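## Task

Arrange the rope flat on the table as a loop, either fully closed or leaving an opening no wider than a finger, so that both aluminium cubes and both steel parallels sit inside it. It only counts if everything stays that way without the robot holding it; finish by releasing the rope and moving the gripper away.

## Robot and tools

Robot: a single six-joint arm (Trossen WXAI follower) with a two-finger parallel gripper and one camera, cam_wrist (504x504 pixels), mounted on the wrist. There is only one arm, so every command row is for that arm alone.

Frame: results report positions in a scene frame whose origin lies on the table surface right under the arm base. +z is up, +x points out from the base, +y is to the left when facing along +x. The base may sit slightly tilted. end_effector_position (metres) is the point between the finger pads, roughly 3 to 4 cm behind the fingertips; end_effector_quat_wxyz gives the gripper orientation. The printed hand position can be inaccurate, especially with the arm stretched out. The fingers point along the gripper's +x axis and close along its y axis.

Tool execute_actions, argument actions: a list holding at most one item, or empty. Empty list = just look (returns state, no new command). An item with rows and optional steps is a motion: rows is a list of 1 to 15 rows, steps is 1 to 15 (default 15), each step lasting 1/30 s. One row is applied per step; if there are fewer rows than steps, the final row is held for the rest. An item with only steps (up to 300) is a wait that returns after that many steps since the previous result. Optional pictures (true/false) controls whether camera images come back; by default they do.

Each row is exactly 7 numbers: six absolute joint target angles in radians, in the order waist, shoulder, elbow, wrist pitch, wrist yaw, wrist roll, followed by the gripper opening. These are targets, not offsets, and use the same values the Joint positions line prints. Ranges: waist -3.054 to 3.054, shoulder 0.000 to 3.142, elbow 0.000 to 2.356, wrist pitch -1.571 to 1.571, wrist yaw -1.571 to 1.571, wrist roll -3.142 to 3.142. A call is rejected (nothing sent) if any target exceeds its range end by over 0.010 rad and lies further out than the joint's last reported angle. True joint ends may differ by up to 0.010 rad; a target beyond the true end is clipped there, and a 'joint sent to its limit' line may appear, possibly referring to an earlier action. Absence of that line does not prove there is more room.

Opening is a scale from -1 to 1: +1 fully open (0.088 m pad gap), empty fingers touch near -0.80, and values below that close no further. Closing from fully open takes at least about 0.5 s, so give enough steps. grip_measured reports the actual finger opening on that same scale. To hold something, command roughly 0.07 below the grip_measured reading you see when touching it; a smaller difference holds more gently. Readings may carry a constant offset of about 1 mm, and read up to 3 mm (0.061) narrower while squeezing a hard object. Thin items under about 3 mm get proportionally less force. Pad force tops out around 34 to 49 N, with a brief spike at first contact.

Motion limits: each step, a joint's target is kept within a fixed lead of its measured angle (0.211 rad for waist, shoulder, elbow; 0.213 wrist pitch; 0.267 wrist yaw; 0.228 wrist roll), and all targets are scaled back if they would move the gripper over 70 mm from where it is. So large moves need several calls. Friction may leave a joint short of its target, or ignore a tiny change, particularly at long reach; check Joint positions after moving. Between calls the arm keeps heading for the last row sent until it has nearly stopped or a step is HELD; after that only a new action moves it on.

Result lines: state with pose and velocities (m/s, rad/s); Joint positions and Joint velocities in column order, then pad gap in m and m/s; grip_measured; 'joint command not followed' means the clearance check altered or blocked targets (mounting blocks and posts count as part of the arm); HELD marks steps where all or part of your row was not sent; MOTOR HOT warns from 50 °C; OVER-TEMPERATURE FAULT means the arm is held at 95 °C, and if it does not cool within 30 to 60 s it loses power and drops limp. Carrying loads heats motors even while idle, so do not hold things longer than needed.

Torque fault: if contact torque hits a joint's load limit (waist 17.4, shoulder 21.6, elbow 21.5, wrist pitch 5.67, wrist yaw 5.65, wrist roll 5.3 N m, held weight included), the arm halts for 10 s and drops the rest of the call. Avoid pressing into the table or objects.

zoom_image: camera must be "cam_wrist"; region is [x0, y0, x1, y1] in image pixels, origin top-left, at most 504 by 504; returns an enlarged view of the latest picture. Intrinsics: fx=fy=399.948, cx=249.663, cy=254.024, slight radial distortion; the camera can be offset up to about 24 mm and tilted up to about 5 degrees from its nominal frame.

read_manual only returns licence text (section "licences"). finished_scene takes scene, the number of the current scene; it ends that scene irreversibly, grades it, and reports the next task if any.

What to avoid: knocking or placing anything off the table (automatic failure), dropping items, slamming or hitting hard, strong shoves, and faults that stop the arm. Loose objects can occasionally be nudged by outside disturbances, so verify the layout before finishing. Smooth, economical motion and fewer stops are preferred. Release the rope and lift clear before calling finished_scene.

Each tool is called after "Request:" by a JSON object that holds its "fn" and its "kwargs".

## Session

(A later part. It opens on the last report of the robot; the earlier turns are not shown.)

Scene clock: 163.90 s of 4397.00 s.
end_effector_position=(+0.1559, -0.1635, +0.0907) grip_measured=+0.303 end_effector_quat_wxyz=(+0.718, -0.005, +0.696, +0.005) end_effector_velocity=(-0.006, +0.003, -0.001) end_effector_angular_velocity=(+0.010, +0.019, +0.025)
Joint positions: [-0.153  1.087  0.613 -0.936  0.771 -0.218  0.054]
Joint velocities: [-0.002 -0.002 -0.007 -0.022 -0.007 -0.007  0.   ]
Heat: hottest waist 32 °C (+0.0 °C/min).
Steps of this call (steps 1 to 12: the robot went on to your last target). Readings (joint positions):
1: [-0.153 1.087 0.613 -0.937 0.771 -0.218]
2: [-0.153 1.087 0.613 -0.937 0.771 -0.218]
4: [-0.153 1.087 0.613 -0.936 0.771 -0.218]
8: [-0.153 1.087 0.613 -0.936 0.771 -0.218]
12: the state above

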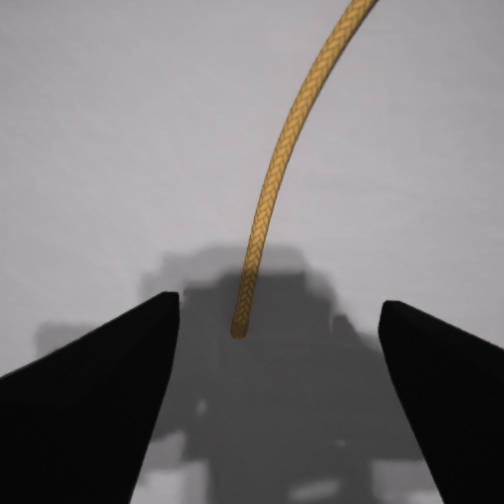

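Request:
{"fn": "execute_actions", "kwargs": {"actions": [{"rows":[[-0.175,1.087,0.59,-0.9,0.768,-0.23,0.1],[-0.195,1.089,0.575,-0.865,0.763,-0.245,0.1],[-0.215,1.091,0.558,-0.83,0.758,-0.26,0.1],[-0.235,1.093,0.542,-0.79,0.753,-0.27,0.1],[-0.255,1.095,0.526,-0.755,0.748,-0.285,0.1],[-0.275,1.097,0.51,-0.72,0.743,-0.3,0.1],[-0.297,1.099,0.494,-0.685,0.738,-0.31,0.1],[-0.318,1.101,0.478,-0.65,0.732,-0.325,0.1],[-0.338,1.103,0.462,-0.61,0.727,-0.335,0.1],[-0.358,1.105,0.446,-0.575,0.722,-0.35,0.1],[-0.379,1.107,0.43,-0.54,0.717,-0.36,0.1]],"steps":15}], "pictures": false}}

Request:
{"fn": "execute_actions", "kwargs": {"actions": [{"steps":12}], "pictures": false}}

Request:
{"fn": "execute_actions", "kwargs": {"actions": [{"rows":[[-0.379,1.107,0.43,-0.54,0.717,-0.36,-0.85]],"steps":15}]}}

Scene clock: 177.33 s of 4397.00 s.
end_effector_position=(+0.1490, -0.1599, +0.0401) grip_measured=+0.103 end_effector_quat_wxyz=(+0.715, +0.048, +0.695, -0.049) end_effector_velocity=(-0.008, +0.006, -0.022) end_effector_angular_velocity=(+0.005, -0.003, -0.033)
Joint positions: [-0.369  1.101  0.443 -0.559  0.722 -0.351  0.044]
Joint velocities: [-0.09   0.002 -0.09   0.168 -0.037 -0.081 -0.   ]
Heat: hottest waist 29 °C (-5.1 °C/min).
Steps of this call (steps 1 to 15: the robot went on to your last target; steps 16 to 90: nothing new was sent; then 9.93 s passed at rest; steps 91 to 105: all 15 steps of this action). Readings (joint positions):
91: [-0.155 1.087 0.611 -0.929 0.771 -0.220]
92: [-0.163 1.087 0.605 -0.910 0.771 -0.226]
94: [-0.192 1.087 0.585 -0.858 0.765 -0.244]
98: [-0.268 1.091 0.524 -0.729 0.746 -0.292]
105: the state above

Scene clock: 177.73 s of 4397.00 s.
end_effector_position=(+0.1501, -0.1606, +0.0390) grip_measured=+0.103 end_effector_quat_wxyz=(+0.717, +0.049, +0.693, -0.053) end_effector_velocity=(-0.004, +0.003, -0.000) end_effector_angular_velocity=(+0.013, +0.013, +0.035)
Joint positions: [-0.375  1.102  0.439 -0.542  0.72  -0.357  0.044]
Joint velocities: [-0.002 -0.002 -0.002 -0.022 -0.007 -0.022 -0.   ]
Heat: hottest waist 29 °C (-5.0 °C/min).
Steps of this call (steps 1 to 12: the robot went on to your last target). Readings (joint positions):
1: [-0.371 1.102 0.441 -0.553 0.721 -0.353]
2: [-0.373 1.102 0.440 -0.549 0.720 -0.354]
4: [-0.374 1.102 0.440 -0.544 0.720 -0.355]
8: [-0.375 1.102 0.440 -0.543 0.720 -0.356]
12: the state above

Scene clock: 178.23 s of 4397.00 s.
end_effector_position=(+0.1501, -0.1604, +0.0390) grip_measured=-0.770 end_effector_quat_wxyz=(+0.717, +0.050, +0.693, -0.052) end_effector_velocity=(-0.004, +0.004, -0.001) end_effector_angular_velocity=(+0.027, +0.009, +0.003)
Joint positions: [-0.375  1.102  0.439 -0.542  0.719 -0.357  0.001]
Joint velocities: [-0.007 -0.002 -0.002 -0.022 -0.022  0.007 -0.   ]
Heat: hottest waist 29 °C (-5.1 °C/min).
Steps of this call (steps 1 to 15: all 15 steps of this action). Readings (joint positions):
1: [-0.375 1.102 0.439 -0.542 0.720 -0.357]
2: [-0.375 1.102 0.439 -0.542 0.720 -0.357]
4: [-0.375 1.102 0.439 -0.542 0.720 -0.357]
8: [-0.375 1.102 0.439 -0.542 0.719 -0.357]
15: the state above

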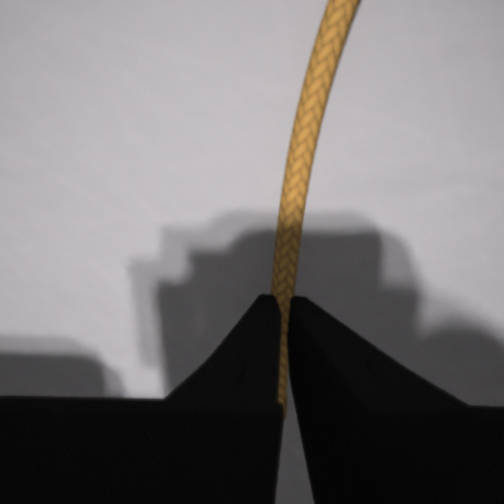

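Request:
{"fn": "execute_actions", "kwargs": {"actions": [{"rows":[[-0.34,1.11,0.46,-0.59,0.725,-0.3,-0.85],[-0.31,1.12,0.48,-0.63,0.733,-0.23,-0.85],[-0.28,1.13,0.5,-0.67,0.74,-0.16,-0.85],[-0.25,1.15,0.52,-0.71,0.75,-0.09,-0.85],[-0.22,1.17,0.54,-0.74,0.757,-0.02,-0.85],[-0.19,1.2,0.56,-0.76,0.765,0.05,-0.85],[-0.16,1.23,0.575,-0.78,0.77,0.12,-0.85],[-0.13,1.26,0.59,-0.79,0.775,0.19,-0.85],[-0.1,1.29,0.6,-0.79,0.78,0.26,-0.85],[-0.075,1.32,0.61,-0.79,0.78,0.33,-0.85],[-0.05,1.355,0.62,-0.79,0.783,0.4,-0.85],[-0.025,1.39,0.63,-0.79,0.785,0.47,-0.85],[0,1.42,0.64,-0.79,0.785,0.54,-0.85],[0.025,1.455,0.65,-0.79,0.785,0.61,-0.85],[0.05,1.49,0.66,-0.79,0.783,0.68,-0.85]],"steps":15}], "pictures": false}}

Request:
{"fn": "execute_actions", "kwargs": {"actions": [{"rows":[[0.075,1.525,0.67,-0.79,0.78,0.75,-0.85],[0.1,1.56,0.68,-0.785,0.778,0.82,-0.85],[0.125,1.59,0.685,-0.785,0.775,0.89,-0.85],[0.15,1.625,0.695,-0.78,0.772,0.96,-0.85],[0.175,1.66,0.705,-0.78,0.768,1.03,-0.85],[0.2,1.695,0.71,-0.775,0.764,1.1,-0.85],[0.225,1.73,0.72,-0.77,0.76,1.17,-0.85],[0.25,1.765,0.73,-0.77,0.753,1.24,-0.85],[0.275,1.8,0.735,-0.765,0.747,1.31,-0.85],[0.3,1.83,0.745,-0.76,0.74,1.38,-0.85],[0.325,1.865,0.755,-0.76,0.733,1.45,-0.85],[0.35,1.9,0.76,-0.755,0.725,1.52,-0.85],[0.375,1.935,0.77,-0.75,0.718,1.59,-0.85],[0.4,1.97,0.78,-0.745,0.71,1.66,-0.85],[0.4185,2.002,0.787,-0.742,0.702,1.86,-0.85]],"steps":15}], "pictures": false}}

Request:
{"fn": "execute_actions", "kwargs": {"actions": [{"steps":20}]}}

Scene clock: 203.00 s of 4397.00 s.
end_effector_position=(+0.1971, -0.1159, +0.0754) grip_measured=-0.770 end_effector_quat_wxyz=(+0.692, +0.182, +0.676, -0.175) end_effector_velocity=(+0.117, +0.183, +0.027) end_effector_angular_velocity=(+0.023, +0.003, -0.983)
Joint positions: [-0.011  1.407  0.631 -0.786  0.781  0.514  0.001]
Joint velocities: [ 0.755  0.999  0.291 -0.037  0.007  2.044 -0.   ]
Heat: hottest waist 26 °C (-9.1 °C/min).
Steps of this call (steps 1 to 15: the robot went on to your last target; steps 16 to 90: nothing new was sent; then 21.27 s passed at rest; steps 91 to 105: all 15 steps of this action). Readings (joint positions):
91: [-0.370 1.102 0.442 -0.550 0.720 -0.346]
92: [-0.357 1.104 0.449 -0.574 0.722 -0.315]
94: [-0.313 1.119 0.471 -0.636 0.732 -0.218]
98: [-0.200 1.193 0.545 -0.742 0.760 0.034]
105: the state above

Scene clock: 203.50 s of 4397.00 s.
end_effector_position=(+0.2266, +0.0030, +0.0821) grip_measured=-0.770 end_effector_quat_wxyz=(+0.623, +0.356, +0.606, -0.345) end_effector_velocity=(-0.018, +0.261, -0.011) end_effector_angular_velocity=(+0.016, +0.050, -1.113)
Joint positions: [ 0.365  1.918  0.762 -0.751  0.722  1.545  0.001]
Joint velocities: [ 0.706  1.013  0.252  0.11  -0.242  2.044 -0.   ]
Heat: hottest waist 26 °C (-9.1 °C/min).
Steps of this call (steps 1 to 15: all 15 steps of this action). Readings (joint positions):
1: [0.015 1.440 0.641 -0.786 0.781 0.583]
2: [0.040 1.475 0.651 -0.786 0.781 0.652]
4: [0.090 1.542 0.669 -0.786 0.780 0.789]
8: [0.190 1.679 0.704 -0.776 0.767 1.063]
15: the state above

Scene clock: 204.17 s of 4397.00 s.
end_effector_position=(+0.2237, +0.0220, +0.0803) grip_measured=-0.770 end_effector_quat_wxyz=(+0.575, +0.426, +0.560, -0.418) end_effector_velocity=(-0.004, -0.002, -0.000) end_effector_angular_velocity=(-0.003, +0.020, +0.005)
Joint positions: [ 0.417  1.994  0.779 -0.743  0.705  1.856  0.001]
Joint velocities: [-0.002 -0.002 -0.002 -0.022 -0.007  0.007 -0.   ]
Heat: hottest waist 26 °C (-9.1 °C/min).
Steps of this call (steps 1 to 20: the robot went on to your last target). Readings (joint positions):
1: [0.387 1.946 0.770 -0.746 0.714 1.613]
2: [0.402 1.967 0.773 -0.744 0.708 1.681]
4: [0.415 1.986 0.774 -0.744 0.705 1.778]
8: [0.416 1.992 0.778 -0.744 0.705 1.841]
20: the state above

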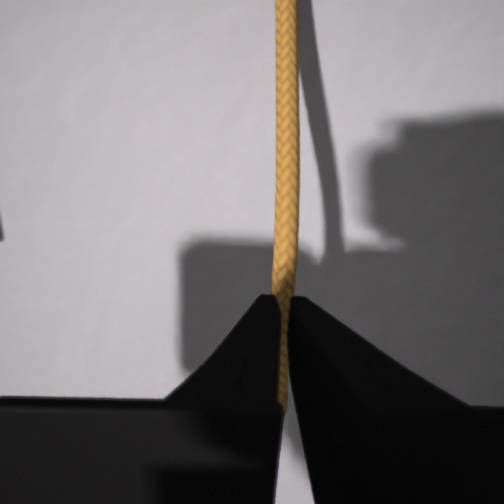

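Request:
{"fn": "execute_actions", "kwargs": {"actions": [{"rows":[[0.416,2.02,0.79,-0.725,0.705,1.85,-0.85],[0.415,2.04,0.795,-0.705,0.705,1.85,-0.85],[0.413,2.06,0.8,-0.69,0.706,1.85,-0.85],[0.411,2.08,0.803,-0.67,0.706,1.85,-0.85],[0.41,2.1,0.807,-0.65,0.707,1.85,-0.85],[0.408,2.12,0.81,-0.635,0.707,1.85,-0.85],[0.406,2.14,0.814,-0.615,0.708,1.84,-0.85],[0.404,2.165,0.818,-0.6,0.708,1.84,-0.85],[0.402,2.187,0.822,-0.579,0.708,1.84,-0.85]],"steps":15}], "pictures": false}}

Request:
{"fn": "execute_actions", "kwargs": {"actions": [{"rows":[[0.402,2.187,0.822,-0.579,0.708,1.84,-0.85],[0.402,2.187,0.822,-0.579,0.708,1.84,-0.85],[0.402,2.187,0.822,-0.579,0.708,1.84,-0.85],[0.402,2.187,0.822,-0.579,0.708,1.84,-0.3]],"steps":14}], "pictures": false}}

Request:
{"fn": "execute_actions", "kwargs": {"actions": [{"rows":[[0.5,2.0,0.9,-0.8,0.7,1.6,0]],"steps":10}], "pictures": false}}

Request:
{"fn": "execute_actions", "kwargs": {"actions": [{"rows":[[0.2,1.6,1.2,-1.17,0,-1.37,0.6]],"steps":15}], "pictures": false}}

Request:
{"fn": "execute_actions", "kwargs": {"actions": [{"steps":45}]}}

Scene clock: 220.60 s of 4397.00 s.
end_effector_position=(+0.2341, +0.0541, +0.0516) grip_measured=-0.770 end_effector_quat_wxyz=(+0.574, +0.427, +0.561, -0.417) end_effector_velocity=(+0.013, +0.009, +0.002) end_effector_angular_velocity=(+0.032, -0.037, -0.044)
Joint positions: [ 0.407  2.177  0.813 -0.584  0.705  1.844  0.001]
Joint velocities: [ 0.002  0.012  0.022  0.051 -0.007  0.007 -0.   ]
Heat: hottest waist 27 °C (-5.1 °C/min).
Steps of this call (steps 1 to 15: the robot went on to your last target; steps 16 to 90: nothing new was sent; then 12.93 s passed at rest; steps 91 to 105: all 15 steps of this action). Readings (joint positions):
91: [0.417 1.997 0.780 -0.741 0.705 1.857]
92: [0.417 2.004 0.781 -0.732 0.705 1.857]
94: [0.417 2.032 0.789 -0.704 0.705 1.856]
98: [0.414 2.108 0.803 -0.639 0.705 1.849]
105: the state above

Scene clock: 221.07 s of 4397.00 s.
end_effector_position=(+0.2351, +0.0546, +0.0516) grip_measured=-0.311 end_effector_quat_wxyz=(+0.574, +0.429, +0.560, -0.417) end_effector_velocity=(-0.000, -0.000, +0.000) end_effector_angular_velocity=(+0.005, +0.007, +0.007)
Joint positions: [ 0.407  2.178  0.815 -0.581  0.706  1.843  0.024]
Joint velocities: [-0.002 -0.002  0.002 -0.007 -0.007 -0.007  0.004]
Heat: hottest waist 27 °C (-5.0 °C/min).
Steps of this call (steps 1 to 14: all 14 steps of this action). Readings (joint positions):
1: [0.407 2.177 0.814 -0.583 0.705 1.844]
2: [0.407 2.177 0.814 -0.582 0.705 1.843]
4: [0.407 2.177 0.815 -0.581 0.706 1.843]
8: [0.407 2.178 0.815 -0.581 0.706 1.843]
14: the state above

Scene clock: 221.40 s of 4397.00 s.
end_effector_position=(+0.2550, +0.0391, +0.1172) grip_measured=-0.009 end_effector_quat_wxyz=(+0.650, +0.375, +0.584, -0.311) end_effector_velocity=(-0.025, -0.005, -0.016) end_effector_angular_velocity=(-0.072, +0.085, +0.161)
Joint positions: [ 0.501  1.997  0.906 -0.796  0.701  1.608  0.039]
Joint velocities: [-0.002  0.032 -0.037 -0.066 -0.007 -0.081  0.004]
Heat: hottest waist 27 °C (-5.1 °C/min).
Steps of this call (steps 1 to 10: all 10 steps of this action). Readings (joint positions):
1: [0.414 2.155 0.828 -0.624 0.703 1.790]
2: [0.435 2.127 0.838 -0.694 0.700 1.726]
4: [0.477 2.050 0.862 -0.751 0.700 1.658]
8: [0.501 1.997 0.906 -0.785 0.702 1.615]
10: the state above

Scene clock: 221.90 s of 4397.00 s.
end_effector_position=(+0.2718, -0.0350, +0.2285) grip_measured=+0.595 end_effector_quat_wxyz=(+0.589, +0.404, +0.689, +0.122) end_effector_velocity=(-0.012, +0.021, +0.003) end_effector_angular_velocity=(+0.062, -1.367, +1.529)
Joint positions: [ 0.205  1.598  1.207 -1.166  0.011  0.659  0.068]
Joint velocities: [ 0.002  0.037 -0.012 -0.022 -0.125 -2.044  0.001]
Heat: hottest waist 27 °C (-5.0 °C/min).
Steps of this call (steps 1 to 15: all 15 steps of this action). Readings (joint positions):
1: [0.486 1.977 0.928 -0.837 0.643 1.564]
2: [0.445 1.952 0.959 -0.898 0.564 1.506]
4: [0.348 1.867 1.044 -0.990 0.445 1.401]
8: [0.216 1.656 1.181 -1.127 0.158 1.140]
15: the state above

Scene clock: 223.40 s of 4397.00 s.
end_effector_position=(+0.2710, -0.0341, +0.2293) grip_measured=+0.597 end_effector_quat_wxyz=(+0.655, -0.282, +0.259, +0.652) end_effector_velocity=(+0.001, -0.000, +0.001) end_effector_angular_velocity=(+0.010, -0.011, -0.004)
Joint positions: [ 0.205  1.598  1.207 -1.169  0.002 -1.366  0.068]
Joint velocities: [-0.002 -0.007 -0.002  0.007 -0.007 -0.007 -0.   ]
Heat: hottest waist 27 °C (-4.1 °C/min).
Steps of this call (steps 1 to 45: the robot went on to your last target). Readings (joint positions):
1: [0.205 1.598 1.207 -1.167 0.008 0.590]
2: [0.205 1.598 1.207 -1.167 0.006 0.522]
4: [0.205 1.598 1.207 -1.167 0.004 0.385]
8: [0.205 1.598 1.207 -1.168 0.003 0.110]
45: the state above

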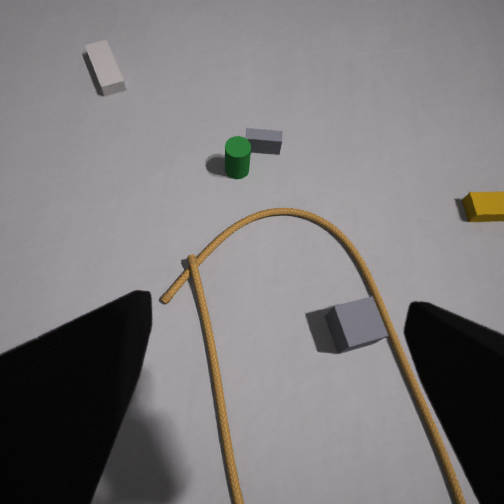

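Request:
{"fn": "execute_actions", "kwargs": {"actions": [{"rows":[[0.75,2.3,1.534,-1.1,0.5736,-2.274,0]],"steps":15}], "pictures": false}}

Request:
{"fn": "execute_actions", "kwargs": {"actions": [{"steps":12}], "pictures": false}}

Request:
{"fn": "execute_actions", "kwargs": {"actions": [{"rows":[[0.745,2.34,1.534,-1.085,0.5736,-2.274,0],[0.74,2.38,1.534,-1.07,0.5736,-2.274,0],[0.735,2.42,1.534,-1.055,0.5736,-2.274,0],[0.73,2.46,1.534,-1.04,0.5736,-2.274,0],[0.725,2.5,1.534,-1.025,0.5736,-2.274,0],[0.72,2.54,1.534,-1.01,0.5736,-2.274,0],[0.715,2.58,1.534,-1.0,0.5736,-2.274,0],[0.71,2.62,1.534,-0.985,0.5736,-2.274,0],[0.705,2.66,1.534,-0.97,0.5736,-2.274,0],[0.7,2.7,1.534,-0.96,0.5736,-2.274,0],[0.696,2.725,1.534,-0.95,0.5736,-2.274,0]],"steps":15}], "pictures": false}}

Request:
{"fn": "execute_actions", "kwargs": {"actions": [{"steps":15}]}}

Scene clock: 237.30 s of 4397.00 s.
end_effector_position=(+0.3073, +0.1467, +0.2375) grip_measured=+0.005 end_effector_quat_wxyz=(-0.121, +0.768, +0.024, -0.628) end_effector_velocity=(-0.054, +0.088, -0.186) end_effector_angular_velocity=(-0.665, +0.137, +0.969)
Joint positions: [ 0.763  2.29   1.528 -1.099  0.557 -2.214  0.039]
Joint velocities: [ 0.002  0.564 -0.066 -0.022  0.081 -0.696 -0.001]
Heat: hottest waist 27 °C (-2.0 °C/min).
Steps of this call (steps 1 to 15: the robot went on to your last target; steps 16 to 90: nothing new was sent; then 10.40 s passed at rest; steps 91 to 105: all 15 steps of this action). Readings (joint positions):
91: [0.223 1.627 1.232 -1.178 0.059 -1.413]
92: [0.266 1.669 1.281 -1.164 0.141 -1.478]
94: [0.369 1.782 1.399 -1.110 0.281 -1.596]
98: [0.586 1.986 1.519 -1.095 0.491 -1.835]
105: the state above

Scene clock: 237.70 s of 4397.00 s.
end_effector_position=(+0.3107, +0.1440, +0.2335) grip_measured=+0.003 end_effector_quat_wxyz=(-0.097, +0.772, +0.034, -0.627) end_effector_velocity=(-0.005, +0.001, -0.004) end_effector_angular_velocity=(+0.004, +0.027, +0.006)
Joint positions: [ 0.752  2.297  1.531 -1.1    0.572 -2.27   0.039]
Joint velocities: [-0.002  0.002 -0.007 -0.007 -0.022  0.007 -0.   ]
Heat: hottest waist 27 °C (-2.0 °C/min).
Steps of this call (steps 1 to 12: the robot went on to your last target). Readings (joint positions):
1: [0.762 2.303 1.527 -1.100 0.561 -2.233]
2: [0.760 2.306 1.527 -1.100 0.564 -2.245]
4: [0.754 2.302 1.528 -1.100 0.571 -2.259]
8: [0.752 2.297 1.531 -1.100 0.572 -2.268]
12: the state above

Scene clock: 238.20 s of 4397.00 s.
end_effector_position=(+0.2812, +0.2085, +0.0939) grip_measured=+0.003 end_effector_quat_wxyz=(+0.008, +0.715, +0.005, -0.699) end_effector_velocity=(-0.038, +0.013, -0.071) end_effector_angular_velocity=(-0.098, +0.126, +0.077)
Joint positions: [ 0.698  2.72   1.533 -0.96   0.573 -2.271  0.039]
Joint velocities: [-0.027  0.178 -0.042  0.051 -0.022 -0.007  0.   ]
Heat: hottest waist 27 °C (-2.0 °C/min).
Steps of this call (steps 1 to 15: all 15 steps of this action). Readings (joint positions):
1: [0.752 2.301 1.531 -1.099 0.572 -2.270]
2: [0.752 2.311 1.531 -1.093 0.573 -2.271]
4: [0.748 2.356 1.538 -1.067 0.573 -2.271]
8: [0.729 2.512 1.541 -1.015 0.573 -2.271]
15: the state above

Scene clock: 238.70 s of 4397.00 s.
end_effector_position=(+0.2822, +0.2099, +0.0934) grip_measured=+0.003 end_effector_quat_wxyz=(+0.005, +0.716, +0.006, -0.698) end_effector_velocity=(-0.003, -0.000, -0.000) end_effector_angular_velocity=(+0.009, +0.023, -0.005)
Joint positions: [ 0.698  2.721  1.534 -0.951  0.573 -2.271  0.039]
Joint velocities: [-0.002 -0.002 -0.002 -0.007 -0.022  0.007 -0.   ]
Heat: hottest waist 27 °C (-2.0 °C/min).
Steps of this call (steps 1 to 15: the robot went on to your last target). Readings (joint positions):
1: [0.698 2.723 1.533 -0.957 0.573 -2.271]
2: [0.698 2.723 1.533 -0.954 0.573 -2.271]
4: [0.698 2.721 1.534 -0.951 0.573 -2.271]
8: [0.698 2.721 1.534 -0.951 0.573 -2.271]
15: the state above
The arm was judged still, so your last target was given up. Only a new action makes it travel on or press farther. Fingers that are still opening or closing keep moving.

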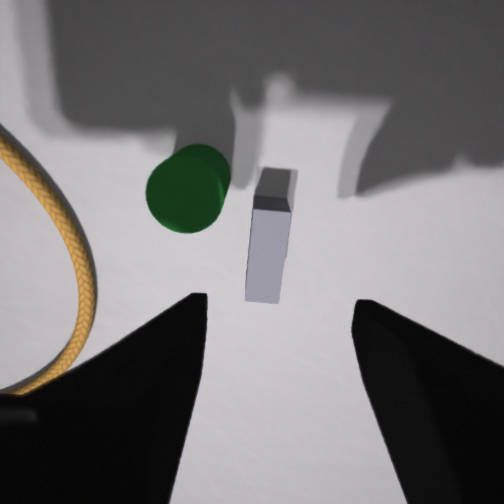

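Request:
{"fn": "execute_actions", "kwargs": {"actions": [{"rows":[[0.69,2.73,1.526,-0.935,0.578,-2.28,-0.25],[0.682,2.736,1.52,-0.918,0.582,-2.29,-0.25],[0.673,2.742,1.513,-0.9,0.587,-2.3,-0.25],[0.665,2.749,1.506,-0.885,0.591,-2.305,-0.25],[0.656,2.755,1.5,-0.87,0.595,-2.315,-0.25],[0.648,2.762,1.493,-0.85,0.6,-2.325,-0.25],[0.64,2.768,1.486,-0.835,0.604,-2.33,-0.25],[0.631,2.775,1.48,-0.82,0.608,-2.34,-0.25],[0.623,2.781,1.473,-0.8,0.612,-2.35,-0.25],[0.614,2.788,1.466,-0.785,0.616,-2.36,-0.25],[0.605,2.794,1.459,-0.77,0.62,-2.366,-0.25]],"steps":15}], "pictures": false}}

Request:
{"fn": "execute_actions", "kwargs": {"actions": [{"steps":12}]}}

Scene clock: 247.37 s of 4397.00 s.
end_effector_position=(+0.2881, +0.2083, +0.0451) grip_measured=-0.246 end_effector_quat_wxyz=(+0.004, +0.715, +0.006, -0.699) end_effector_velocity=(+0.020, +0.010, +0.001) end_effector_angular_velocity=(+0.029, -0.101, -0.010)
Joint positions: [ 0.611  2.782  1.471 -0.78   0.615 -2.359  0.027]
Joint velocities: [ 0.002 -0.002 -0.002  0.11   0.051 -0.051 -0.001]
Heat: hottest waist 27 °C (-1.0 °C/min).
Steps of this call (steps 1 to 90: nothing new was sent; then 5.17 s passed at rest; steps 91 to 105: all 15 steps of this action). Readings (joint positions):
91: [0.698 2.721 1.534 -0.949 0.573 -2.272]
92: [0.697 2.721 1.533 -0.942 0.574 -2.276]
94: [0.691 2.724 1.530 -0.914 0.580 -2.288]
98: [0.658 2.742 1.509 -0.855 0.597 -2.318]
105: the state above

Scene clock: 247.77 s of 4397.00 s.
end_effector_position=(+0.2895, +0.2089, +0.0447) grip_measured=-0.247 end_effector_quat_wxyz=(+0.003, +0.718, +0.006, -0.696) end_effector_velocity=(-0.000, -0.004, -0.003) end_effector_angular_velocity=(+0.001, +0.021, -0.000)
Joint positions: [ 0.61   2.782  1.47  -0.771  0.619 -2.362  0.027]
Joint velocities: [-0.017 -0.002 -0.002 -0.007 -0.007 -0.007  0.   ]
Heat: hottest waist 27 °C (-1.0 °C/min).
Steps of this call (steps 1 to 12: the robot went on to your last target). Readings (joint positions):
1: [0.611 2.782 1.471 -0.775 0.617 -2.360]
2: [0.611 2.782 1.471 -0.772 0.618 -2.361]
4: [0.612 2.782 1.470 -0.771 0.619 -2.362]
8: [0.611 2.782 1.470 -0.771 0.619 -2.362]
12: the state above

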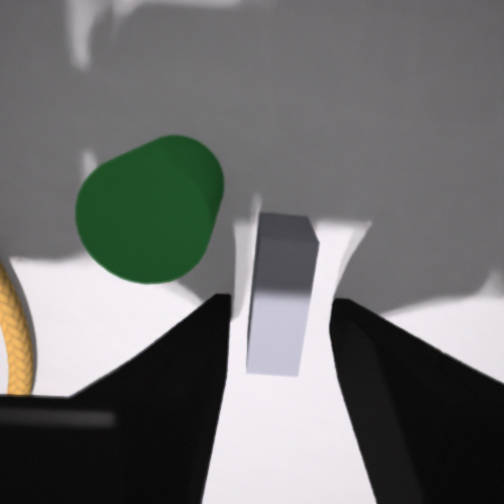

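Request:
{"fn": "execute_actions", "kwargs": {"actions": [{"rows":[[0.612,2.782,1.47,-0.771,0.619,-2.362,-0.67]],"steps":15}], "pictures": false}}

Request:
{"fn": "execute_actions", "kwargs": {"actions": [{"rows":[[0.625,2.77,1.48,-0.8,0.612,-2.35,-0.67],[0.64,2.76,1.49,-0.825,0.605,-2.335,-0.67],[0.655,2.75,1.5,-0.855,0.598,-2.32,-0.67],[0.67,2.74,1.51,-0.885,0.59,-2.305,-0.67],[0.685,2.725,1.525,-0.92,0.58,-2.29,-0.67],[0.7,2.71,1.54,-0.95,0.574,-2.274,-0.67]],"steps":12}]}}

Request:
{"fn": "execute_actions", "kwargs": {"actions": [{"rows":[[0.687,2.685,1.515,-0.94,0.58,-2.29,-0.67],[0.674,2.66,1.49,-0.93,0.587,-2.3,-0.67],[0.66,2.635,1.46,-0.92,0.593,-2.315,-0.67],[0.647,2.61,1.435,-0.91,0.6,-2.33,-0.67],[0.633,2.585,1.405,-0.9,0.606,-2.345,-0.67],[0.62,2.56,1.38,-0.89,0.613,-2.36,-0.67],[0.606,2.535,1.35,-0.875,0.62,-2.37,-0.67],[0.592,2.51,1.32,-0.865,0.626,-2.385,-0.67],[0.578,2.49,1.295,-0.855,0.633,-2.4,-0.67],[0.565,2.465,1.265,-0.845,0.64,-2.415,-0.67],[0.55,2.44,1.24,-0.835,0.646,-2.43,-0.67],[0.537,2.42,1.21,-0.82,0.652,-2.445,-0.67],[0.523,2.4,1.18,-0.81,0.66,-2.46,-0.67],[0.51,2.379,1.155,-0.801,0.665,-2.47,-0.67]],"steps":15}], "pictures": false}}

Request:
{"fn": "execute_actions", "kwargs": {"actions": [{"rows":[[0.5,2.38,1.15,-0.785,0.67,-2.485,-0.67],[0.488,2.382,1.145,-0.77,0.674,-2.5,-0.67],[0.477,2.384,1.14,-0.755,0.678,-2.51,-0.67],[0.466,2.386,1.134,-0.74,0.683,-2.525,-0.67],[0.455,2.388,1.129,-0.725,0.687,-2.54,-0.67],[0.444,2.39,1.124,-0.71,0.691,-2.55,-0.67],[0.433,2.392,1.119,-0.695,0.696,-2.565,-0.67],[0.422,2.393,1.114,-0.68,0.7,-2.578,-0.67],[0.411,2.395,1.108,-0.665,0.704,-2.59,-0.67],[0.4,2.397,1.103,-0.65,0.709,-2.603,-0.67],[0.39,2.398,1.098,-0.634,0.713,-2.616,-0.67]],"steps":15}], "pictures": false}}

Request:
{"fn": "execute_actions", "kwargs": {"actions": [{"steps":12}]}}

Scene clock: 261.73 s of 4397.00 s.
end_effector_position=(+0.2895, +0.2090, +0.0448) grip_measured=-0.601 end_effector_quat_wxyz=(+0.003, +0.718, +0.006, -0.696) end_effector_velocity=(-0.006, -0.001, -0.001) end_effector_angular_velocity=(+0.013, +0.044, +0.001)
Joint positions: [ 0.611  2.782  1.47  -0.771  0.619 -2.362  0.01 ]
Joint velocities: [-0.007 -0.002 -0.002 -0.022 -0.037  0.007 -0.   ]
Heat: hottest waist 28 °C (+2.0 °C/min).
Steps of this call (steps 1 to 15: the robot went on to your last target; steps 16 to 90: nothing new was sent; then 10.47 s passed at rest; steps 91 to 105: all 15 steps of this action). Readings (joint positions):
91: [0.610 2.782 1.470 -0.771 0.619 -2.362]
92: [0.610 2.782 1.470 -0.771 0.619 -2.362]
94: [0.610 2.782 1.470 -0.771 0.619 -2.362]
98: [0.611 2.782 1.470 -0.771 0.619 -2.362]
105: the state above

Scene clock: 262.13 s of 4397.00 s.
end_effector_position=(+0.2856, +0.2120, +0.0987) grip_measured=-0.601 end_effector_quat_wxyz=(+0.001, +0.724, +0.011, -0.690) end_effector_velocity=(+0.020, -0.012, +0.038) end_effector_angular_velocity=(+0.038, -0.017, -0.062)
Joint positions: [ 0.705  2.711  1.536 -0.94   0.578 -2.28   0.01 ]
Joint velocities: [-0.002 -0.081  0.061 -0.095 -0.007  0.037 -0.   ]
Heat: hottest waist 28 °C (+2.0 °C/min).
Steps of this call (steps 1 to 12: all 12 steps of this action). Readings (joint positions):
1: [0.612 2.782 1.471 -0.774 0.619 -2.361]
2: [0.615 2.781 1.473 -0.788 0.617 -2.355]
4: [0.630 2.775 1.480 -0.832 0.607 -2.335]
8: [0.686 2.739 1.512 -0.921 0.582 -2.292]
12: the state above

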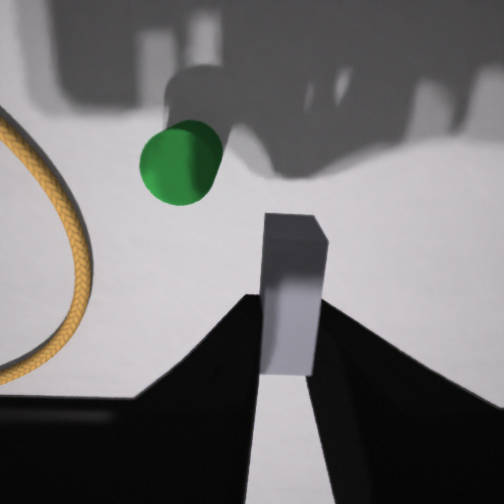

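Scene clock: 262.63 s of 4397.00 s.
end_effector_position=(+0.2845, +0.1168, +0.0860) grip_measured=-0.601 end_effector_quat_wxyz=(+0.001, +0.718, +0.005, -0.697) end_effector_velocity=(-0.079, -0.196, -0.063) end_effector_angular_velocity=(-0.189, +0.242, +0.106)
Joint positions: [ 0.531  2.415  1.208 -0.821  0.655 -2.447  0.01 ]
Joint velocities: [-0.349 -0.466 -0.618  0.007  0.139 -0.271 -0.   ]
Heat: hottest waist 28 °C (+2.0 °C/min).
Steps of this call (steps 1 to 15: all 15 steps of this action). Readings (joint positions):
1: [0.704 2.706 1.536 -0.941 0.578 -2.280]
2: [0.700 2.699 1.530 -0.938 0.578 -2.283]
4: [0.685 2.672 1.494 -0.926 0.583 -2.301]
8: [0.629 2.579 1.392 -0.890 0.609 -2.352]
15: the state above

Scene clock: 263.13 s of 4397.00 s.
end_effector_position=(+0.2930, +0.0902, +0.0471) grip_measured=-0.601 end_effector_quat_wxyz=(+0.000, +0.717, +0.004, -0.697) end_effector_velocity=(+0.001, -0.004, -0.014) end_effector_angular_velocity=(+0.023, +0.006, +0.033)
Joint positions: [ 0.392  2.393  1.108 -0.643  0.709 -2.607  0.01 ]
Joint velocities: [-0.046 -0.002 -0.037  0.081 -0.007 -0.095 -0.   ]
Heat: hottest waist 28 °C (+2.0 °C/min).
Steps of this call (steps 1 to 15: all 15 steps of this action). Readings (joint positions):
1: [0.520 2.403 1.190 -0.815 0.659 -2.457]
2: [0.510 2.396 1.177 -0.802 0.663 -2.469]
4: [0.493 2.393 1.161 -0.771 0.670 -2.493]
8: [0.452 2.393 1.135 -0.715 0.687 -2.545]
15: the state above

Scene clock: 263.53 s of 4397.00 s.
end_effector_position=(+0.2938, +0.0905, +0.0468) grip_measured=-0.601 end_effector_quat_wxyz=(+0.000, +0.718, +0.005, -0.696) end_effector_velocity=(+0.001, +0.000, +0.001) end_effector_angular_velocity=(+0.012, -0.002, -0.017)
Joint positions: [ 0.391  2.393  1.107 -0.635  0.71  -2.613  0.01 ]
Joint velocities: [-0.002 -0.007 -0.002  0.007 -0.007  0.007 -0.   ]
Heat: hottest waist 28 °C (+2.0 °C/min).
Steps of this call (steps 1 to 12: the robot went on to your last target). Readings (joint positions):
1: [0.391 2.393 1.108 -0.640 0.710 -2.609]
2: [0.391 2.393 1.107 -0.639 0.710 -2.610]
4: [0.391 2.393 1.107 -0.637 0.710 -2.611]
8: [0.391 2.393 1.107 -0.636 0.710 -2.612]
12: the state above

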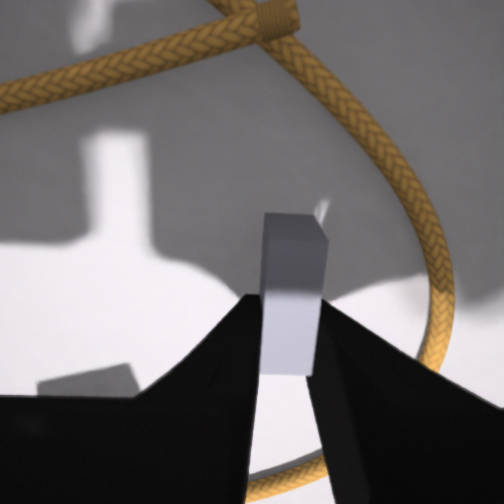

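Request:
{"fn": "execute_actions", "kwargs": {"actions": [{"rows":[[0.382,2.405,1.098,-0.634,0.713,-2.616,-0.67],[0.382,2.405,1.098,-0.634,0.713,-2.616,-0.67],[0.382,2.405,1.098,-0.634,0.713,-2.616,-0.67],[0.382,2.405,1.098,-0.634,0.713,-2.616,-0.67],[0.382,2.405,1.098,-0.634,0.713,-2.616,-0.67],[0.385,2.4,1.1,-0.634,0.713,-2.616,-0.3]],"steps":15}], "pictures": false}}

Request:
{"fn": "execute_actions", "kwargs": {"actions": [{"rows":[[0.4,2.385,1.12,-0.67,0.705,-2.6,-0.3],[0.415,2.375,1.13,-0.7,0.7,-2.58,-0.3],[0.43,2.365,1.14,-0.73,0.695,-2.56,-0.3],[0.445,2.355,1.155,-0.765,0.69,-2.54,-0.3],[0.46,2.345,1.17,-0.8,0.685,-2.52,-0.3],[0.475,2.33,1.185,-0.83,0.68,-2.5,-0.3],[0.48,2.29,1.2,-0.86,0.68,-2.46,-0.3],[0.47,2.24,1.22,-0.89,0.69,-2.4,-0.3],[0.45,2.19,1.24,-0.92,0.7,-2.34,-0.2],[0.42,2.14,1.26,-0.95,0.71,-2.28,0],[0.39,2.09,1.266,-0.978,0.72,-2.22,0.2],[0.35,2.04,1.266,-0.978,0.73,-2.16,0.2],[0.31,1.99,1.266,-0.978,0.735,-2.1,0.2],[0.27,1.94,1.266,-0.978,0.735,-2.04,0.2],[0.23,1.89,1.266,-0.978,0.735,-1.98,0.2]],"steps":15}], "pictures": false}}

Request:
{"fn": "execute_actions", "kwargs": {"actions": [{"rows":[[0.19,1.85,1.266,-0.978,0.735,-1.92,0.2],[0.15,1.81,1.266,-0.978,0.735,-1.86,0.2],[0.11,1.77,1.266,-0.978,0.735,-1.8,0.2],[0.07,1.73,1.266,-0.978,0.735,-1.74,0.2],[0.03,1.7,1.266,-0.978,0.735,-1.68,0.2],[-0.01,1.67,1.266,-0.978,0.735,-1.62,0.2],[-0.05,1.64,1.266,-0.978,0.735,-1.56,0.2],[-0.09,1.62,1.266,-0.978,0.735,-1.5,0.2],[-0.13,1.6,1.266,-0.978,0.735,-1.44,0.2],[-0.17,1.58,1.266,-0.978,0.735,-1.38,0.2],[-0.21,1.565,1.266,-0.978,0.735,-1.33,0.2],[-0.25,1.553,1.266,-0.978,0.735,-1.31,0.2],[-0.28,1.553,1.266,-0.978,0.735,-1.31,0.2],[-0.305,1.553,1.266,-0.978,0.735,-1.31,0.2],[-0.321,1.553,1.266,-0.978,0.735,-1.31,0.2]],"steps":15}], "pictures": false}}

Request:
{"fn": "execute_actions", "kwargs": {"actions": [{"steps":15}]}}

Scene clock: 278.87 s of 4397.00 s.
end_effector_position=(+0.2936, +0.0897, +0.0455) grip_measured=-0.310 end_effector_quat_wxyz=(-0.000, +0.717, +0.004, -0.697) end_effector_velocity=(-0.003, +0.000, -0.001) end_effector_angular_velocity=(+0.016, +0.021, +0.007)
Joint positions: [ 0.387  2.395  1.107 -0.635  0.711 -2.613  0.024]
Joint velocities: [-0.007 -0.002 -0.002 -0.007 -0.022 -0.007  0.005]
Heat: hottest waist 29 °C (+2.0 °C/min).
Steps of this call (steps 1 to 15: the robot went on to your last target; steps 16 to 90: nothing new was sent; then 11.83 s passed at rest; steps 91 to 105: all 15 steps of this action). Readings (joint positions):
91: [0.391 2.393 1.107 -0.635 0.710 -2.613]
92: [0.390 2.393 1.107 -0.635 0.710 -2.613]
94: [0.388 2.394 1.107 -0.635 0.710 -2.613]
98: [0.387 2.395 1.107 -0.635 0.711 -2.613]
105: the state above

Scene clock: 279.37 s of 4397.00 s.
end_effector_position=(+0.3408, -0.0066, +0.1500) grip_measured=+0.138 end_effector_quat_wxyz=(-0.256, +0.712, -0.183, -0.628) end_effector_velocity=(+0.141, -0.597, +0.100) end_effector_angular_velocity=(+0.697, -0.086, -3.376)
Joint positions: [ 0.347  2.025  1.259 -0.953  0.722 -2.137  0.046]
Joint velocities: [-1.131 -1.468  0.149 -0.168  0.081  1.634  0.036]
Heat: hottest waist 29 °C (+2.0 °C/min).
Steps of this call (steps 1 to 15: all 15 steps of this action). Readings (joint positions):
1: [0.387 2.395 1.108 -0.640 0.711 -2.612]
2: [0.391 2.394 1.111 -0.657 0.710 -2.606]
4: [0.408 2.386 1.121 -0.706 0.702 -2.579]
8: [0.464 2.333 1.168 -0.821 0.685 -2.486]
15: the state above

Scene clock: 279.87 s of 4397.00 s.
end_effector_position=(+0.2895, -0.2522, +0.1118) grip_measured=+0.197 end_effector_quat_wxyz=(+0.645, -0.338, +0.606, +0.319) end_effector_velocity=(-0.170, -0.213, -0.146) end_effector_angular_velocity=(-0.025, +0.540, -1.090)
Joint positions: [-0.263  1.562  1.267 -0.976  0.736 -1.344  0.049]
Joint velocities: [-0.882 -0.159 -0.002 -0.022  0.022  0.374  0.   ]
Heat: hottest waist 29 °C (+2.0 °C/min).
Steps of this call (steps 1 to 15: all 15 steps of this action). Readings (joint positions):
1: [0.308 1.977 1.263 -0.959 0.725 -2.080]
2: [0.267 1.930 1.265 -0.963 0.728 -2.020]
4: [0.179 1.841 1.266 -0.969 0.730 -1.895]
8: [0.003 1.688 1.266 -0.973 0.734 -1.643]
15: the state above

Scene clock: 280.37 s of 4397.00 s.
end_effector_position=(+0.2789, -0.2642, +0.1017) grip_measured=+0.197 end_effector_quat_wxyz=(+0.645, -0.310, +0.630, +0.302) end_effector_velocity=(+0.001, +0.000, -0.000) end_effector_angular_velocity=(+0.005, -0.006, -0.014)
Joint positions: [-0.318  1.558  1.267 -0.977  0.737 -1.314  0.049]
Joint velocities: [-0.002 -0.002 -0.002  0.007 -0.007  0.007  0.   ]
Heat: hottest waist 29 °C (+2.0 °C/min).
Steps of this call (steps 1 to 15: the robot went on to your last target). Readings (joint positions):
1: [-0.288 1.559 1.267 -0.976 0.737 -1.334]
2: [-0.305 1.558 1.267 -0.977 0.737 -1.327]
4: [-0.317 1.558 1.267 -0.977 0.737 -1.320]
8: [-0.318 1.558 1.267 -0.977 0.737 -1.315]
15: the state above

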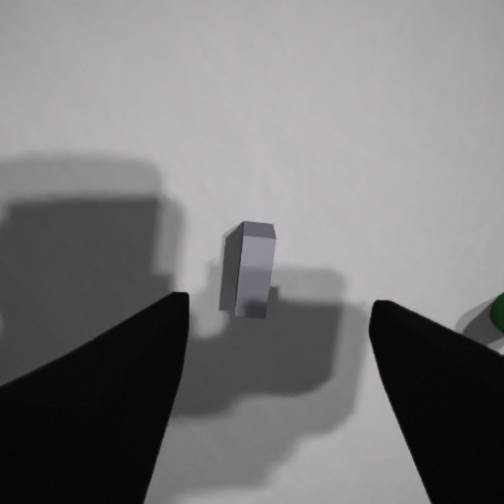

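Request:
{"fn": "execute_actions", "kwargs": {"actions": [{"rows":[[-0.335,1.56,1.25,-0.95,0.73,-1.32,0],[-0.35,1.562,1.235,-0.925,0.725,-1.33,0],[-0.363,1.564,1.22,-0.9,0.72,-1.335,0],[-0.377,1.567,1.207,-0.87,0.715,-1.345,0],[-0.39,1.569,1.193,-0.845,0.71,-1.35,0],[-0.405,1.571,1.178,-0.815,0.705,-1.36,0],[-0.42,1.573,1.164,-0.79,0.7,-1.37,0],[-0.433,1.576,1.15,-0.76,0.695,-1.375,0],[-0.447,1.578,1.135,-0.735,0.69,-1.385,0],[-0.46,1.58,1.12,-0.705,0.685,-1.39,0],[-0.473,1.582,1.106,-0.68,0.681,-1.4,0]],"steps":15}], "pictures": false}}

Request:
{"fn": "execute_actions", "kwargs": {"actions": [{"steps":12}]}}

Scene clock: 290.47 s of 4397.00 s.
end_effector_position=(+0.2687, -0.2677, +0.0439) grip_measured=+0.003 end_effector_quat_wxyz=(+0.659, -0.276, +0.646, +0.270) end_effector_velocity=(-0.005, +0.013, -0.028) end_effector_angular_velocity=(+0.028, -0.013, +0.010)
Joint positions: [-0.468  1.574  1.119 -0.695  0.686 -1.393  0.039]
Joint velocities: [-0.051  0.012 -0.095  0.139 -0.051 -0.066 -0.   ]
Heat: hottest waist 28 °C (+1.0 °C/min).
Steps of this call (steps 1 to 15: the robot went on to your last target; steps 16 to 90: nothing new was sent; then 6.60 s passed at rest; steps 91 to 105: all 15 steps of this action). Readings (joint positions):
91: [-0.319 1.558 1.266 -0.974 0.736 -1.314]
92: [-0.323 1.558 1.262 -0.960 0.733 -1.316]
94: [-0.341 1.558 1.246 -0.919 0.726 -1.326]
98: [-0.396 1.560 1.193 -0.823 0.708 -1.355]
105: the state above

Scene clock: 290.87 s of 4397.00 s.
end_effector_position=(+0.2701, -0.2682, +0.0433) grip_measured=+0.003 end_effector_quat_wxyz=(+0.661, -0.276, +0.645, +0.266) end_effector_velocity=(-0.004, +0.002, +0.001) end_effector_angular_velocity=(+0.013, +0.008, +0.017)
Joint positions: [-0.47   1.574  1.116 -0.681  0.683 -1.396  0.039]
Joint velocities: [-0.002 -0.007 -0.002 -0.022 -0.007 -0.007 -0.   ]
Heat: hottest waist 28 °C (+1.0 °C/min).
Steps of this call (steps 1 to 12: the robot went on to your last target). Readings (joint positions):
1: [-0.469 1.574 1.116 -0.691 0.685 -1.394]
2: [-0.470 1.574 1.116 -0.688 0.684 -1.395]
4: [-0.470 1.574 1.116 -0.683 0.684 -1.396]
8: [-0.470 1.574 1.116 -0.682 0.683 -1.396]
12: the state above

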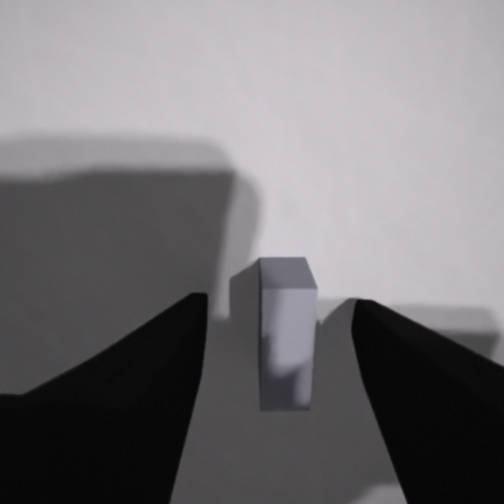

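Request:
{"fn": "execute_actions", "kwargs": {"actions": [{"rows":[[-0.47,1.574,1.116,-0.681,0.683,-1.396,-0.67]],"steps":15}], "pictures": false}}

Request:
{"fn": "execute_actions", "kwargs": {"actions": [{"rows":[[-0.45,1.57,1.135,-0.72,0.69,-1.38,-0.67],[-0.43,1.567,1.155,-0.76,0.697,-1.35,-0.67],[-0.41,1.564,1.175,-0.8,0.704,-1.31,-0.67],[-0.39,1.56,1.195,-0.84,0.71,-1.26,-0.67],[-0.37,1.56,1.215,-0.88,0.72,-1.2,-0.67],[-0.345,1.56,1.235,-0.92,0.727,-1.14,-0.67],[-0.32,1.56,1.255,-0.96,0.735,-1.08,-0.67],[-0.295,1.575,1.265,-0.98,0.74,-1.02,-0.67],[-0.27,1.595,1.265,-0.98,0.745,-0.96,-0.67],[-0.245,1.615,1.265,-0.98,0.75,-0.9,-0.67],[-0.22,1.635,1.265,-0.98,0.755,-0.84,-0.67],[-0.19,1.66,1.26,-0.98,0.76,-0.78,-0.67],[-0.16,1.685,1.26,-0.98,0.765,-0.72,-0.67],[-0.13,1.71,1.26,-0.975,0.77,-0.66,-0.67],[-0.1,1.74,1.255,-0.975,0.77,-0.6,-0.67]],"steps":15}], "pictures": false}}

Request:
{"fn": "execute_actions", "kwargs": {"actions": [{"rows":[[-0.07,1.77,1.255,-0.97,0.77,-0.54,-0.67],[-0.04,1.8,1.25,-0.97,0.77,-0.48,-0.67],[-0.01,1.83,1.25,-0.965,0.77,-0.42,-0.67],[0.02,1.86,1.25,-0.965,0.77,-0.36,-0.67],[0.05,1.89,1.245,-0.96,0.77,-0.3,-0.67],[0.08,1.92,1.245,-0.96,0.77,-0.24,-0.67],[0.11,1.95,1.24,-0.955,0.77,-0.18,-0.67],[0.135,1.98,1.24,-0.955,0.77,-0.12,-0.67],[0.16,2.01,1.238,-0.95,0.77,-0.06,-0.67],[0.181,2.037,1.238,-0.95,0.769,0.1,-0.67]],"steps":15}], "pictures": false}}

Request:
{"fn": "execute_actions", "kwargs": {"actions": [{"steps":12}]}}

Scene clock: 305.50 s of 4397.00 s.
end_effector_position=(+0.2703, -0.2680, +0.0434) grip_measured=-0.600 end_effector_quat_wxyz=(+0.661, -0.276, +0.644, +0.266) end_effector_velocity=(+0.001, +0.003, -0.001) end_effector_angular_velocity=(+0.017, -0.012, -0.010)
Joint positions: [-0.469  1.574  1.116 -0.681  0.683 -1.396  0.01 ]
Joint velocities: [-0.002 -0.002 -0.007  0.007 -0.022  0.007  0.   ]
Heat: hottest waist 28 °C (+1.0 °C/min).
Steps of this call (steps 1 to 30: the robot went on to your last target; steps 31 to 90: nothing new was sent; then 11.13 s passed at rest; steps 91 to 105: all 15 steps of this action). Readings (joint positions):
91: [-0.470 1.574 1.116 -0.681 0.683 -1.396]
92: [-0.470 1.574 1.116 -0.681 0.683 -1.396]
94: [-0.470 1.574 1.116 -0.681 0.683 -1.396]
98: [-0.469 1.574 1.116 -0.681 0.683 -1.396]
105: the state above

Scene clock: 306.00 s of 4397.00 s.
end_effector_position=(+0.3094, -0.2152, +0.1072) grip_measured=-0.600 end_effector_quat_wxyz=(+0.701, -0.176, +0.670, +0.170) end_effector_velocity=(+0.158, +0.363, +0.001) end_effector_angular_velocity=(+0.156, +0.042, -0.507)
Joint positions: [-0.173  1.664  1.263 -0.971  0.762 -0.738  0.01 ]
Joint velocities: [ 0.862  0.838 -0.002 -0.066  0.051  1.751 -0.   ]
Heat: hottest waist 28 °C (+1.0 °C/min).
Steps of this call (steps 1 to 15: all 15 steps of this action). Readings (joint positions):
1: [-0.468 1.574 1.118 -0.687 0.684 -1.394]
2: [-0.463 1.574 1.124 -0.708 0.687 -1.383]
4: [-0.438 1.574 1.145 -0.769 0.696 -1.335]
8: [-0.354 1.574 1.218 -0.907 0.723 -1.146]
15: the state above

Scene clock: 306.50 s of 4397.00 s.
end_effector_position=(+0.3370, -0.0485, +0.1059) grip_measured=-0.600 end_effector_quat_wxyz=(+0.714, -0.072, +0.692, +0.073) end_effector_velocity=(-0.006, +0.008, -0.012) end_effector_angular_velocity=(-0.010, +0.051, -0.356)
Joint positions: [ 0.186  2.033  1.241 -0.951  0.765  0.064  0.01 ]
Joint velocities: [-0.002  0.051  0.002 -0.022  0.007  0.403 -0.   ]
Heat: hottest waist 28 °C (+1.0 °C/min).
Steps of this call (steps 1 to 15: all 15 steps of this action). Readings (joint positions):
1: [-0.144 1.694 1.263 -0.971 0.764 -0.679]
2: [-0.114 1.725 1.263 -0.971 0.765 -0.619]
4: [-0.053 1.785 1.262 -0.969 0.766 -0.500]
8: [0.068 1.903 1.256 -0.959 0.768 -0.260]
15: the state above

Scene clock: 306.90 s of 4397.00 s.
end_effector_position=(+0.3371, -0.0495, +0.1054) grip_measured=-0.600 end_effector_quat_wxyz=(+0.715, -0.061, +0.694, +0.060) end_effector_velocity=(-0.007, +0.002, -0.001) end_effector_angular_velocity=(+0.016, +0.026, +0.010)
Joint positions: [ 0.184  2.033  1.241 -0.951  0.768  0.096  0.01 ]
Joint velocities: [-0.002 -0.002 -0.007 -0.022 -0.022  0.007  0.   ]
Heat: hottest waist 28 °C (+1.0 °C/min).
Steps of this call (steps 1 to 12: the robot went on to your last target). Readings (joint positions):
1: [0.185 2.033 1.241 -0.951 0.765 0.075]
2: [0.184 2.033 1.241 -0.951 0.766 0.082]
4: [0.184 2.033 1.241 -0.951 0.768 0.090]
8: [0.184 2.033 1.241 -0.951 0.768 0.095]
12: the state above

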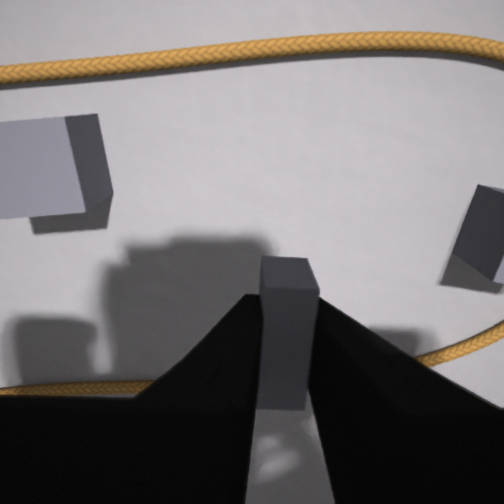

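Request:
{"fn": "execute_actions", "kwargs": {"actions": [{"rows":[[0.172,2.04,1.23,-0.925,0.77,0.08,-0.67],[0.16,2.046,1.218,-0.9,0.771,0.065,-0.67],[0.149,2.052,1.207,-0.87,0.773,0.05,-0.67],[0.137,2.058,1.195,-0.845,0.774,0.035,-0.67],[0.126,2.064,1.184,-0.815,0.776,0.02,-0.67],[0.114,2.07,1.172,-0.79,0.777,0.005,-0.67],[0.102,2.076,1.16,-0.765,0.779,-0.01,-0.67],[0.09,2.082,1.15,-0.735,0.78,-0.025,-0.67],[0.079,2.088,1.138,-0.71,0.781,-0.04,-0.67],[0.067,2.093,1.127,-0.683,0.783,-0.055,-0.67],[0.056,2.098,1.116,-0.656,0.784,-0.07,-0.67]],"steps":15}], "pictures": false}}

Request:
{"fn": "execute_actions", "kwargs": {"actions": [{"steps":12}], "pictures": false}}

Scene clock: 317.97 s of 4397.00 s.
end_effector_position=(+0.3363, -0.0494, +0.0441) grip_measured=-0.600 end_effector_quat_wxyz=(+0.711, -0.058, +0.699, +0.058) end_effector_velocity=(-0.006, +0.001, -0.027) end_effector_angular_velocity=(-0.005, +0.003, +0.026)
Joint positions: [ 0.057  2.091  1.126 -0.671  0.781 -0.06   0.01 ]
Joint velocities: [-0.051  0.022 -0.071  0.139  0.007 -0.095 -0.   ]
Heat: hottest waist 29 °C (+1.0 °C/min).
Steps of this call (steps 1 to 30: the robot went on to your last target; steps 31 to 90: nothing new was sent; then 7.57 s passed at rest; steps 91 to 105: all 15 steps of this action). Readings (joint positions):
91: [0.183 2.033 1.241 -0.947 0.768 0.096]
92: [0.181 2.033 1.238 -0.933 0.768 0.089]
94: [0.169 2.036 1.227 -0.893 0.769 0.067]
98: [0.123 2.057 1.187 -0.796 0.774 0.011]
105: the state above

Scene clock: 318.37 s of 4397.00 s.
end_effector_position=(+0.3380, -0.0492, +0.0436) grip_measured=-0.600 end_effector_quat_wxyz=(+0.714, -0.057, +0.696, +0.057) end_effector_velocity=(-0.003, -0.001, +0.000) end_effector_angular_velocity=(+0.006, +0.015, -0.011)
Joint positions: [ 0.056  2.092  1.124 -0.657  0.782 -0.067  0.01 ]
Joint velocities: [-0.002 -0.002  0.002 -0.022 -0.007  0.022 -0.   ]
Heat: hottest waist 29 °C (+1.0 °C/min).
Steps of this call (steps 1 to 12: the robot went on to your last target). Readings (joint positions):
1: [0.056 2.092 1.124 -0.667 0.781 -0.062]
2: [0.056 2.092 1.124 -0.663 0.781 -0.064]
4: [0.056 2.092 1.124 -0.659 0.782 -0.065]
8: [0.056 2.092 1.124 -0.659 0.782 -0.067]
12: the state above

Request:
{"fn": "execute_actions", "kwargs": {"actions": [{"rows":[[0.056,2.092,1.124,-0.657,0.782,-0.067,-0.2]],"steps":12}], "pictures": false}}

Request:
{"fn": "execute_actions", "kwargs": {"actions": [{"rows":[[0.08,2.08,1.145,-0.71,0.78,-0.04,-0.2],[0.1,2.07,1.165,-0.76,0.778,-0.01,-0.2],[0.12,2.06,1.185,-0.81,0.775,0.02,-0.2],[0.14,2.05,1.205,-0.86,0.773,0.05,-0.2],[0.16,2.04,1.225,-0.905,0.77,0.075,-0.2],[0.184,2.03,1.245,-0.95,0.769,0.1,-0.2]],"steps":10}], "pictures": false}}

Request:
{"fn": "execute_actions", "kwargs": {"actions": [{"rows":[[0.45,1.35,1.55,-1.4,0.5,0.2,1]],"steps":15}], "pictures": false}}

Request:
{"fn": "execute_actions", "kwargs": {"actions": [{"steps":20}]}}

Scene clock: 323.77 s of 4397.00 s.
end_effector_position=(+0.3381, -0.0491, +0.0437) grip_measured=-0.207 end_effector_quat_wxyz=(+0.714, -0.057, +0.696, +0.057) end_effector_velocity=(-0.002, +0.001, +0.001) end_effector_angular_velocity=(+0.006, +0.004, +0.014)
Joint positions: [ 0.057  2.092  1.124 -0.657  0.782 -0.067  0.029]
Joint velocities: [ 0.002 -0.002 -0.002 -0.007 -0.007 -0.007  0.002]
Heat: hottest waist 29 °C (+1.0 °C/min).
Steps of this call (steps 1 to 30: the robot went on to your last target; steps 31 to 90: nothing new was sent; then 2.00 s passed at rest; steps 91 to 102: all 12 steps of this action). Readings (joint positions):
91: [0.056 2.092 1.124 -0.657 0.782 -0.067]
92: [0.057 2.092 1.124 -0.657 0.782 -0.067]
94: [0.057 2.092 1.124 -0.657 0.782 -0.067]
98: [0.057 2.092 1.124 -0.657 0.782 -0.067]
102: the state above

Scene clock: 324.10 s of 4397.00 s.
end_effector_position=(+0.3402, -0.0478, +0.1055) grip_measured=-0.203 end_effector_quat_wxyz=(+0.721, -0.061, +0.688, +0.059) end_effector_velocity=(+0.027, -0.024, +0.101) end_effector_angular_velocity=(+0.031, -0.159, -0.096)
Joint positions: [ 0.187  2.033  1.237 -0.926  0.773  0.086  0.029]
Joint velocities: [ 0.144 -0.154  0.188 -0.256 -0.007  0.139 -0.   ]
Heat: hottest waist 29 °C (+1.0 °C/min).
Steps of this call (steps 1 to 10: all 10 steps of this action). Readings (joint positions):
1: [0.058 2.092 1.126 -0.667 0.782 -0.062]
2: [0.063 2.091 1.133 -0.694 0.782 -0.049]
4: [0.089 2.083 1.155 -0.769 0.779 -0.007]
8: [0.168 2.048 1.218 -0.904 0.773 0.071]
10: the state above

Scene clock: 324.60 s of 4397.00 s.
end_effector_position=(+0.2829, -0.1362, +0.3319) grip_measured=+0.996 end_effector_quat_wxyz=(+0.840, +0.126, +0.508, +0.141) end_effector_velocity=(-0.254, -0.406, +0.229) end_effector_angular_velocity=(+0.700, -0.874, -0.901)
Joint positions: [ 0.449  1.449  1.539 -1.378  0.508  0.194  0.088]
Joint velocities: [-0.002 -1.556  0.222 -0.359 -0.037  0.037  0.004]
Heat: hottest waist 29 °C (+1.0 °C/min).
Steps of this call (steps 1 to 15: all 15 steps of this action). Readings (joint positions):
1: [0.196 2.015 1.256 -0.956 0.746 0.101]
2: [0.216 2.001 1.275 -0.993 0.701 0.115]
4: [0.275 1.954 1.324 -1.056 0.642 0.137]
8: [0.388 1.819 1.449 -1.199 0.561 0.170]
15: the state above

Scene clock: 325.27 s of 4397.00 s.
end_effector_position=(+0.2662, -0.1616, +0.3466) grip_measured=+1.000 end_effector_quat_wxyz=(+0.855, +0.158, +0.475, +0.133) end_effector_velocity=(+0.000, +0.001, +0.001) end_effector_angular_velocity=(+0.006, -0.009, +0.007)
Joint positions: [ 0.449  1.351  1.557 -1.398  0.501  0.197  0.088]
Joint velocities: [ 0.002 -0.002 -0.002  0.007 -0.007 -0.007  0.   ]
Heat: hottest waist 29 °C (+1.0 °C/min).
Steps of this call (steps 1 to 20: the robot went on to your last target). Readings (joint positions):
1: [0.449 1.404 1.547 -1.387 0.508 0.195]
2: [0.449 1.370 1.557 -1.391 0.508 0.196]
4: [0.449 1.337 1.567 -1.393 0.508 0.197]
8: [0.449 1.348 1.560 -1.397 0.502 0.197]
20: the state above

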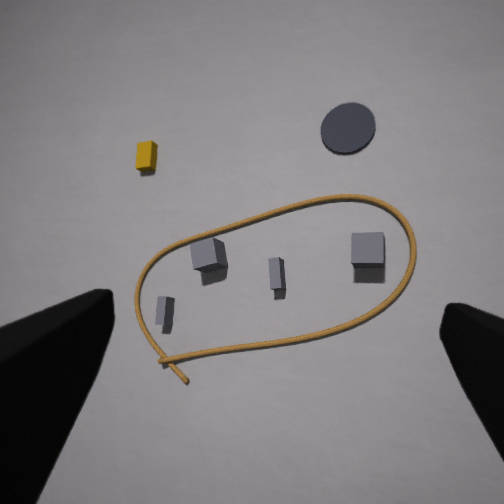

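Request:
{"fn": "finished_scene", "kwargs": {"scene": 2}}

The scene is finished: the task was done.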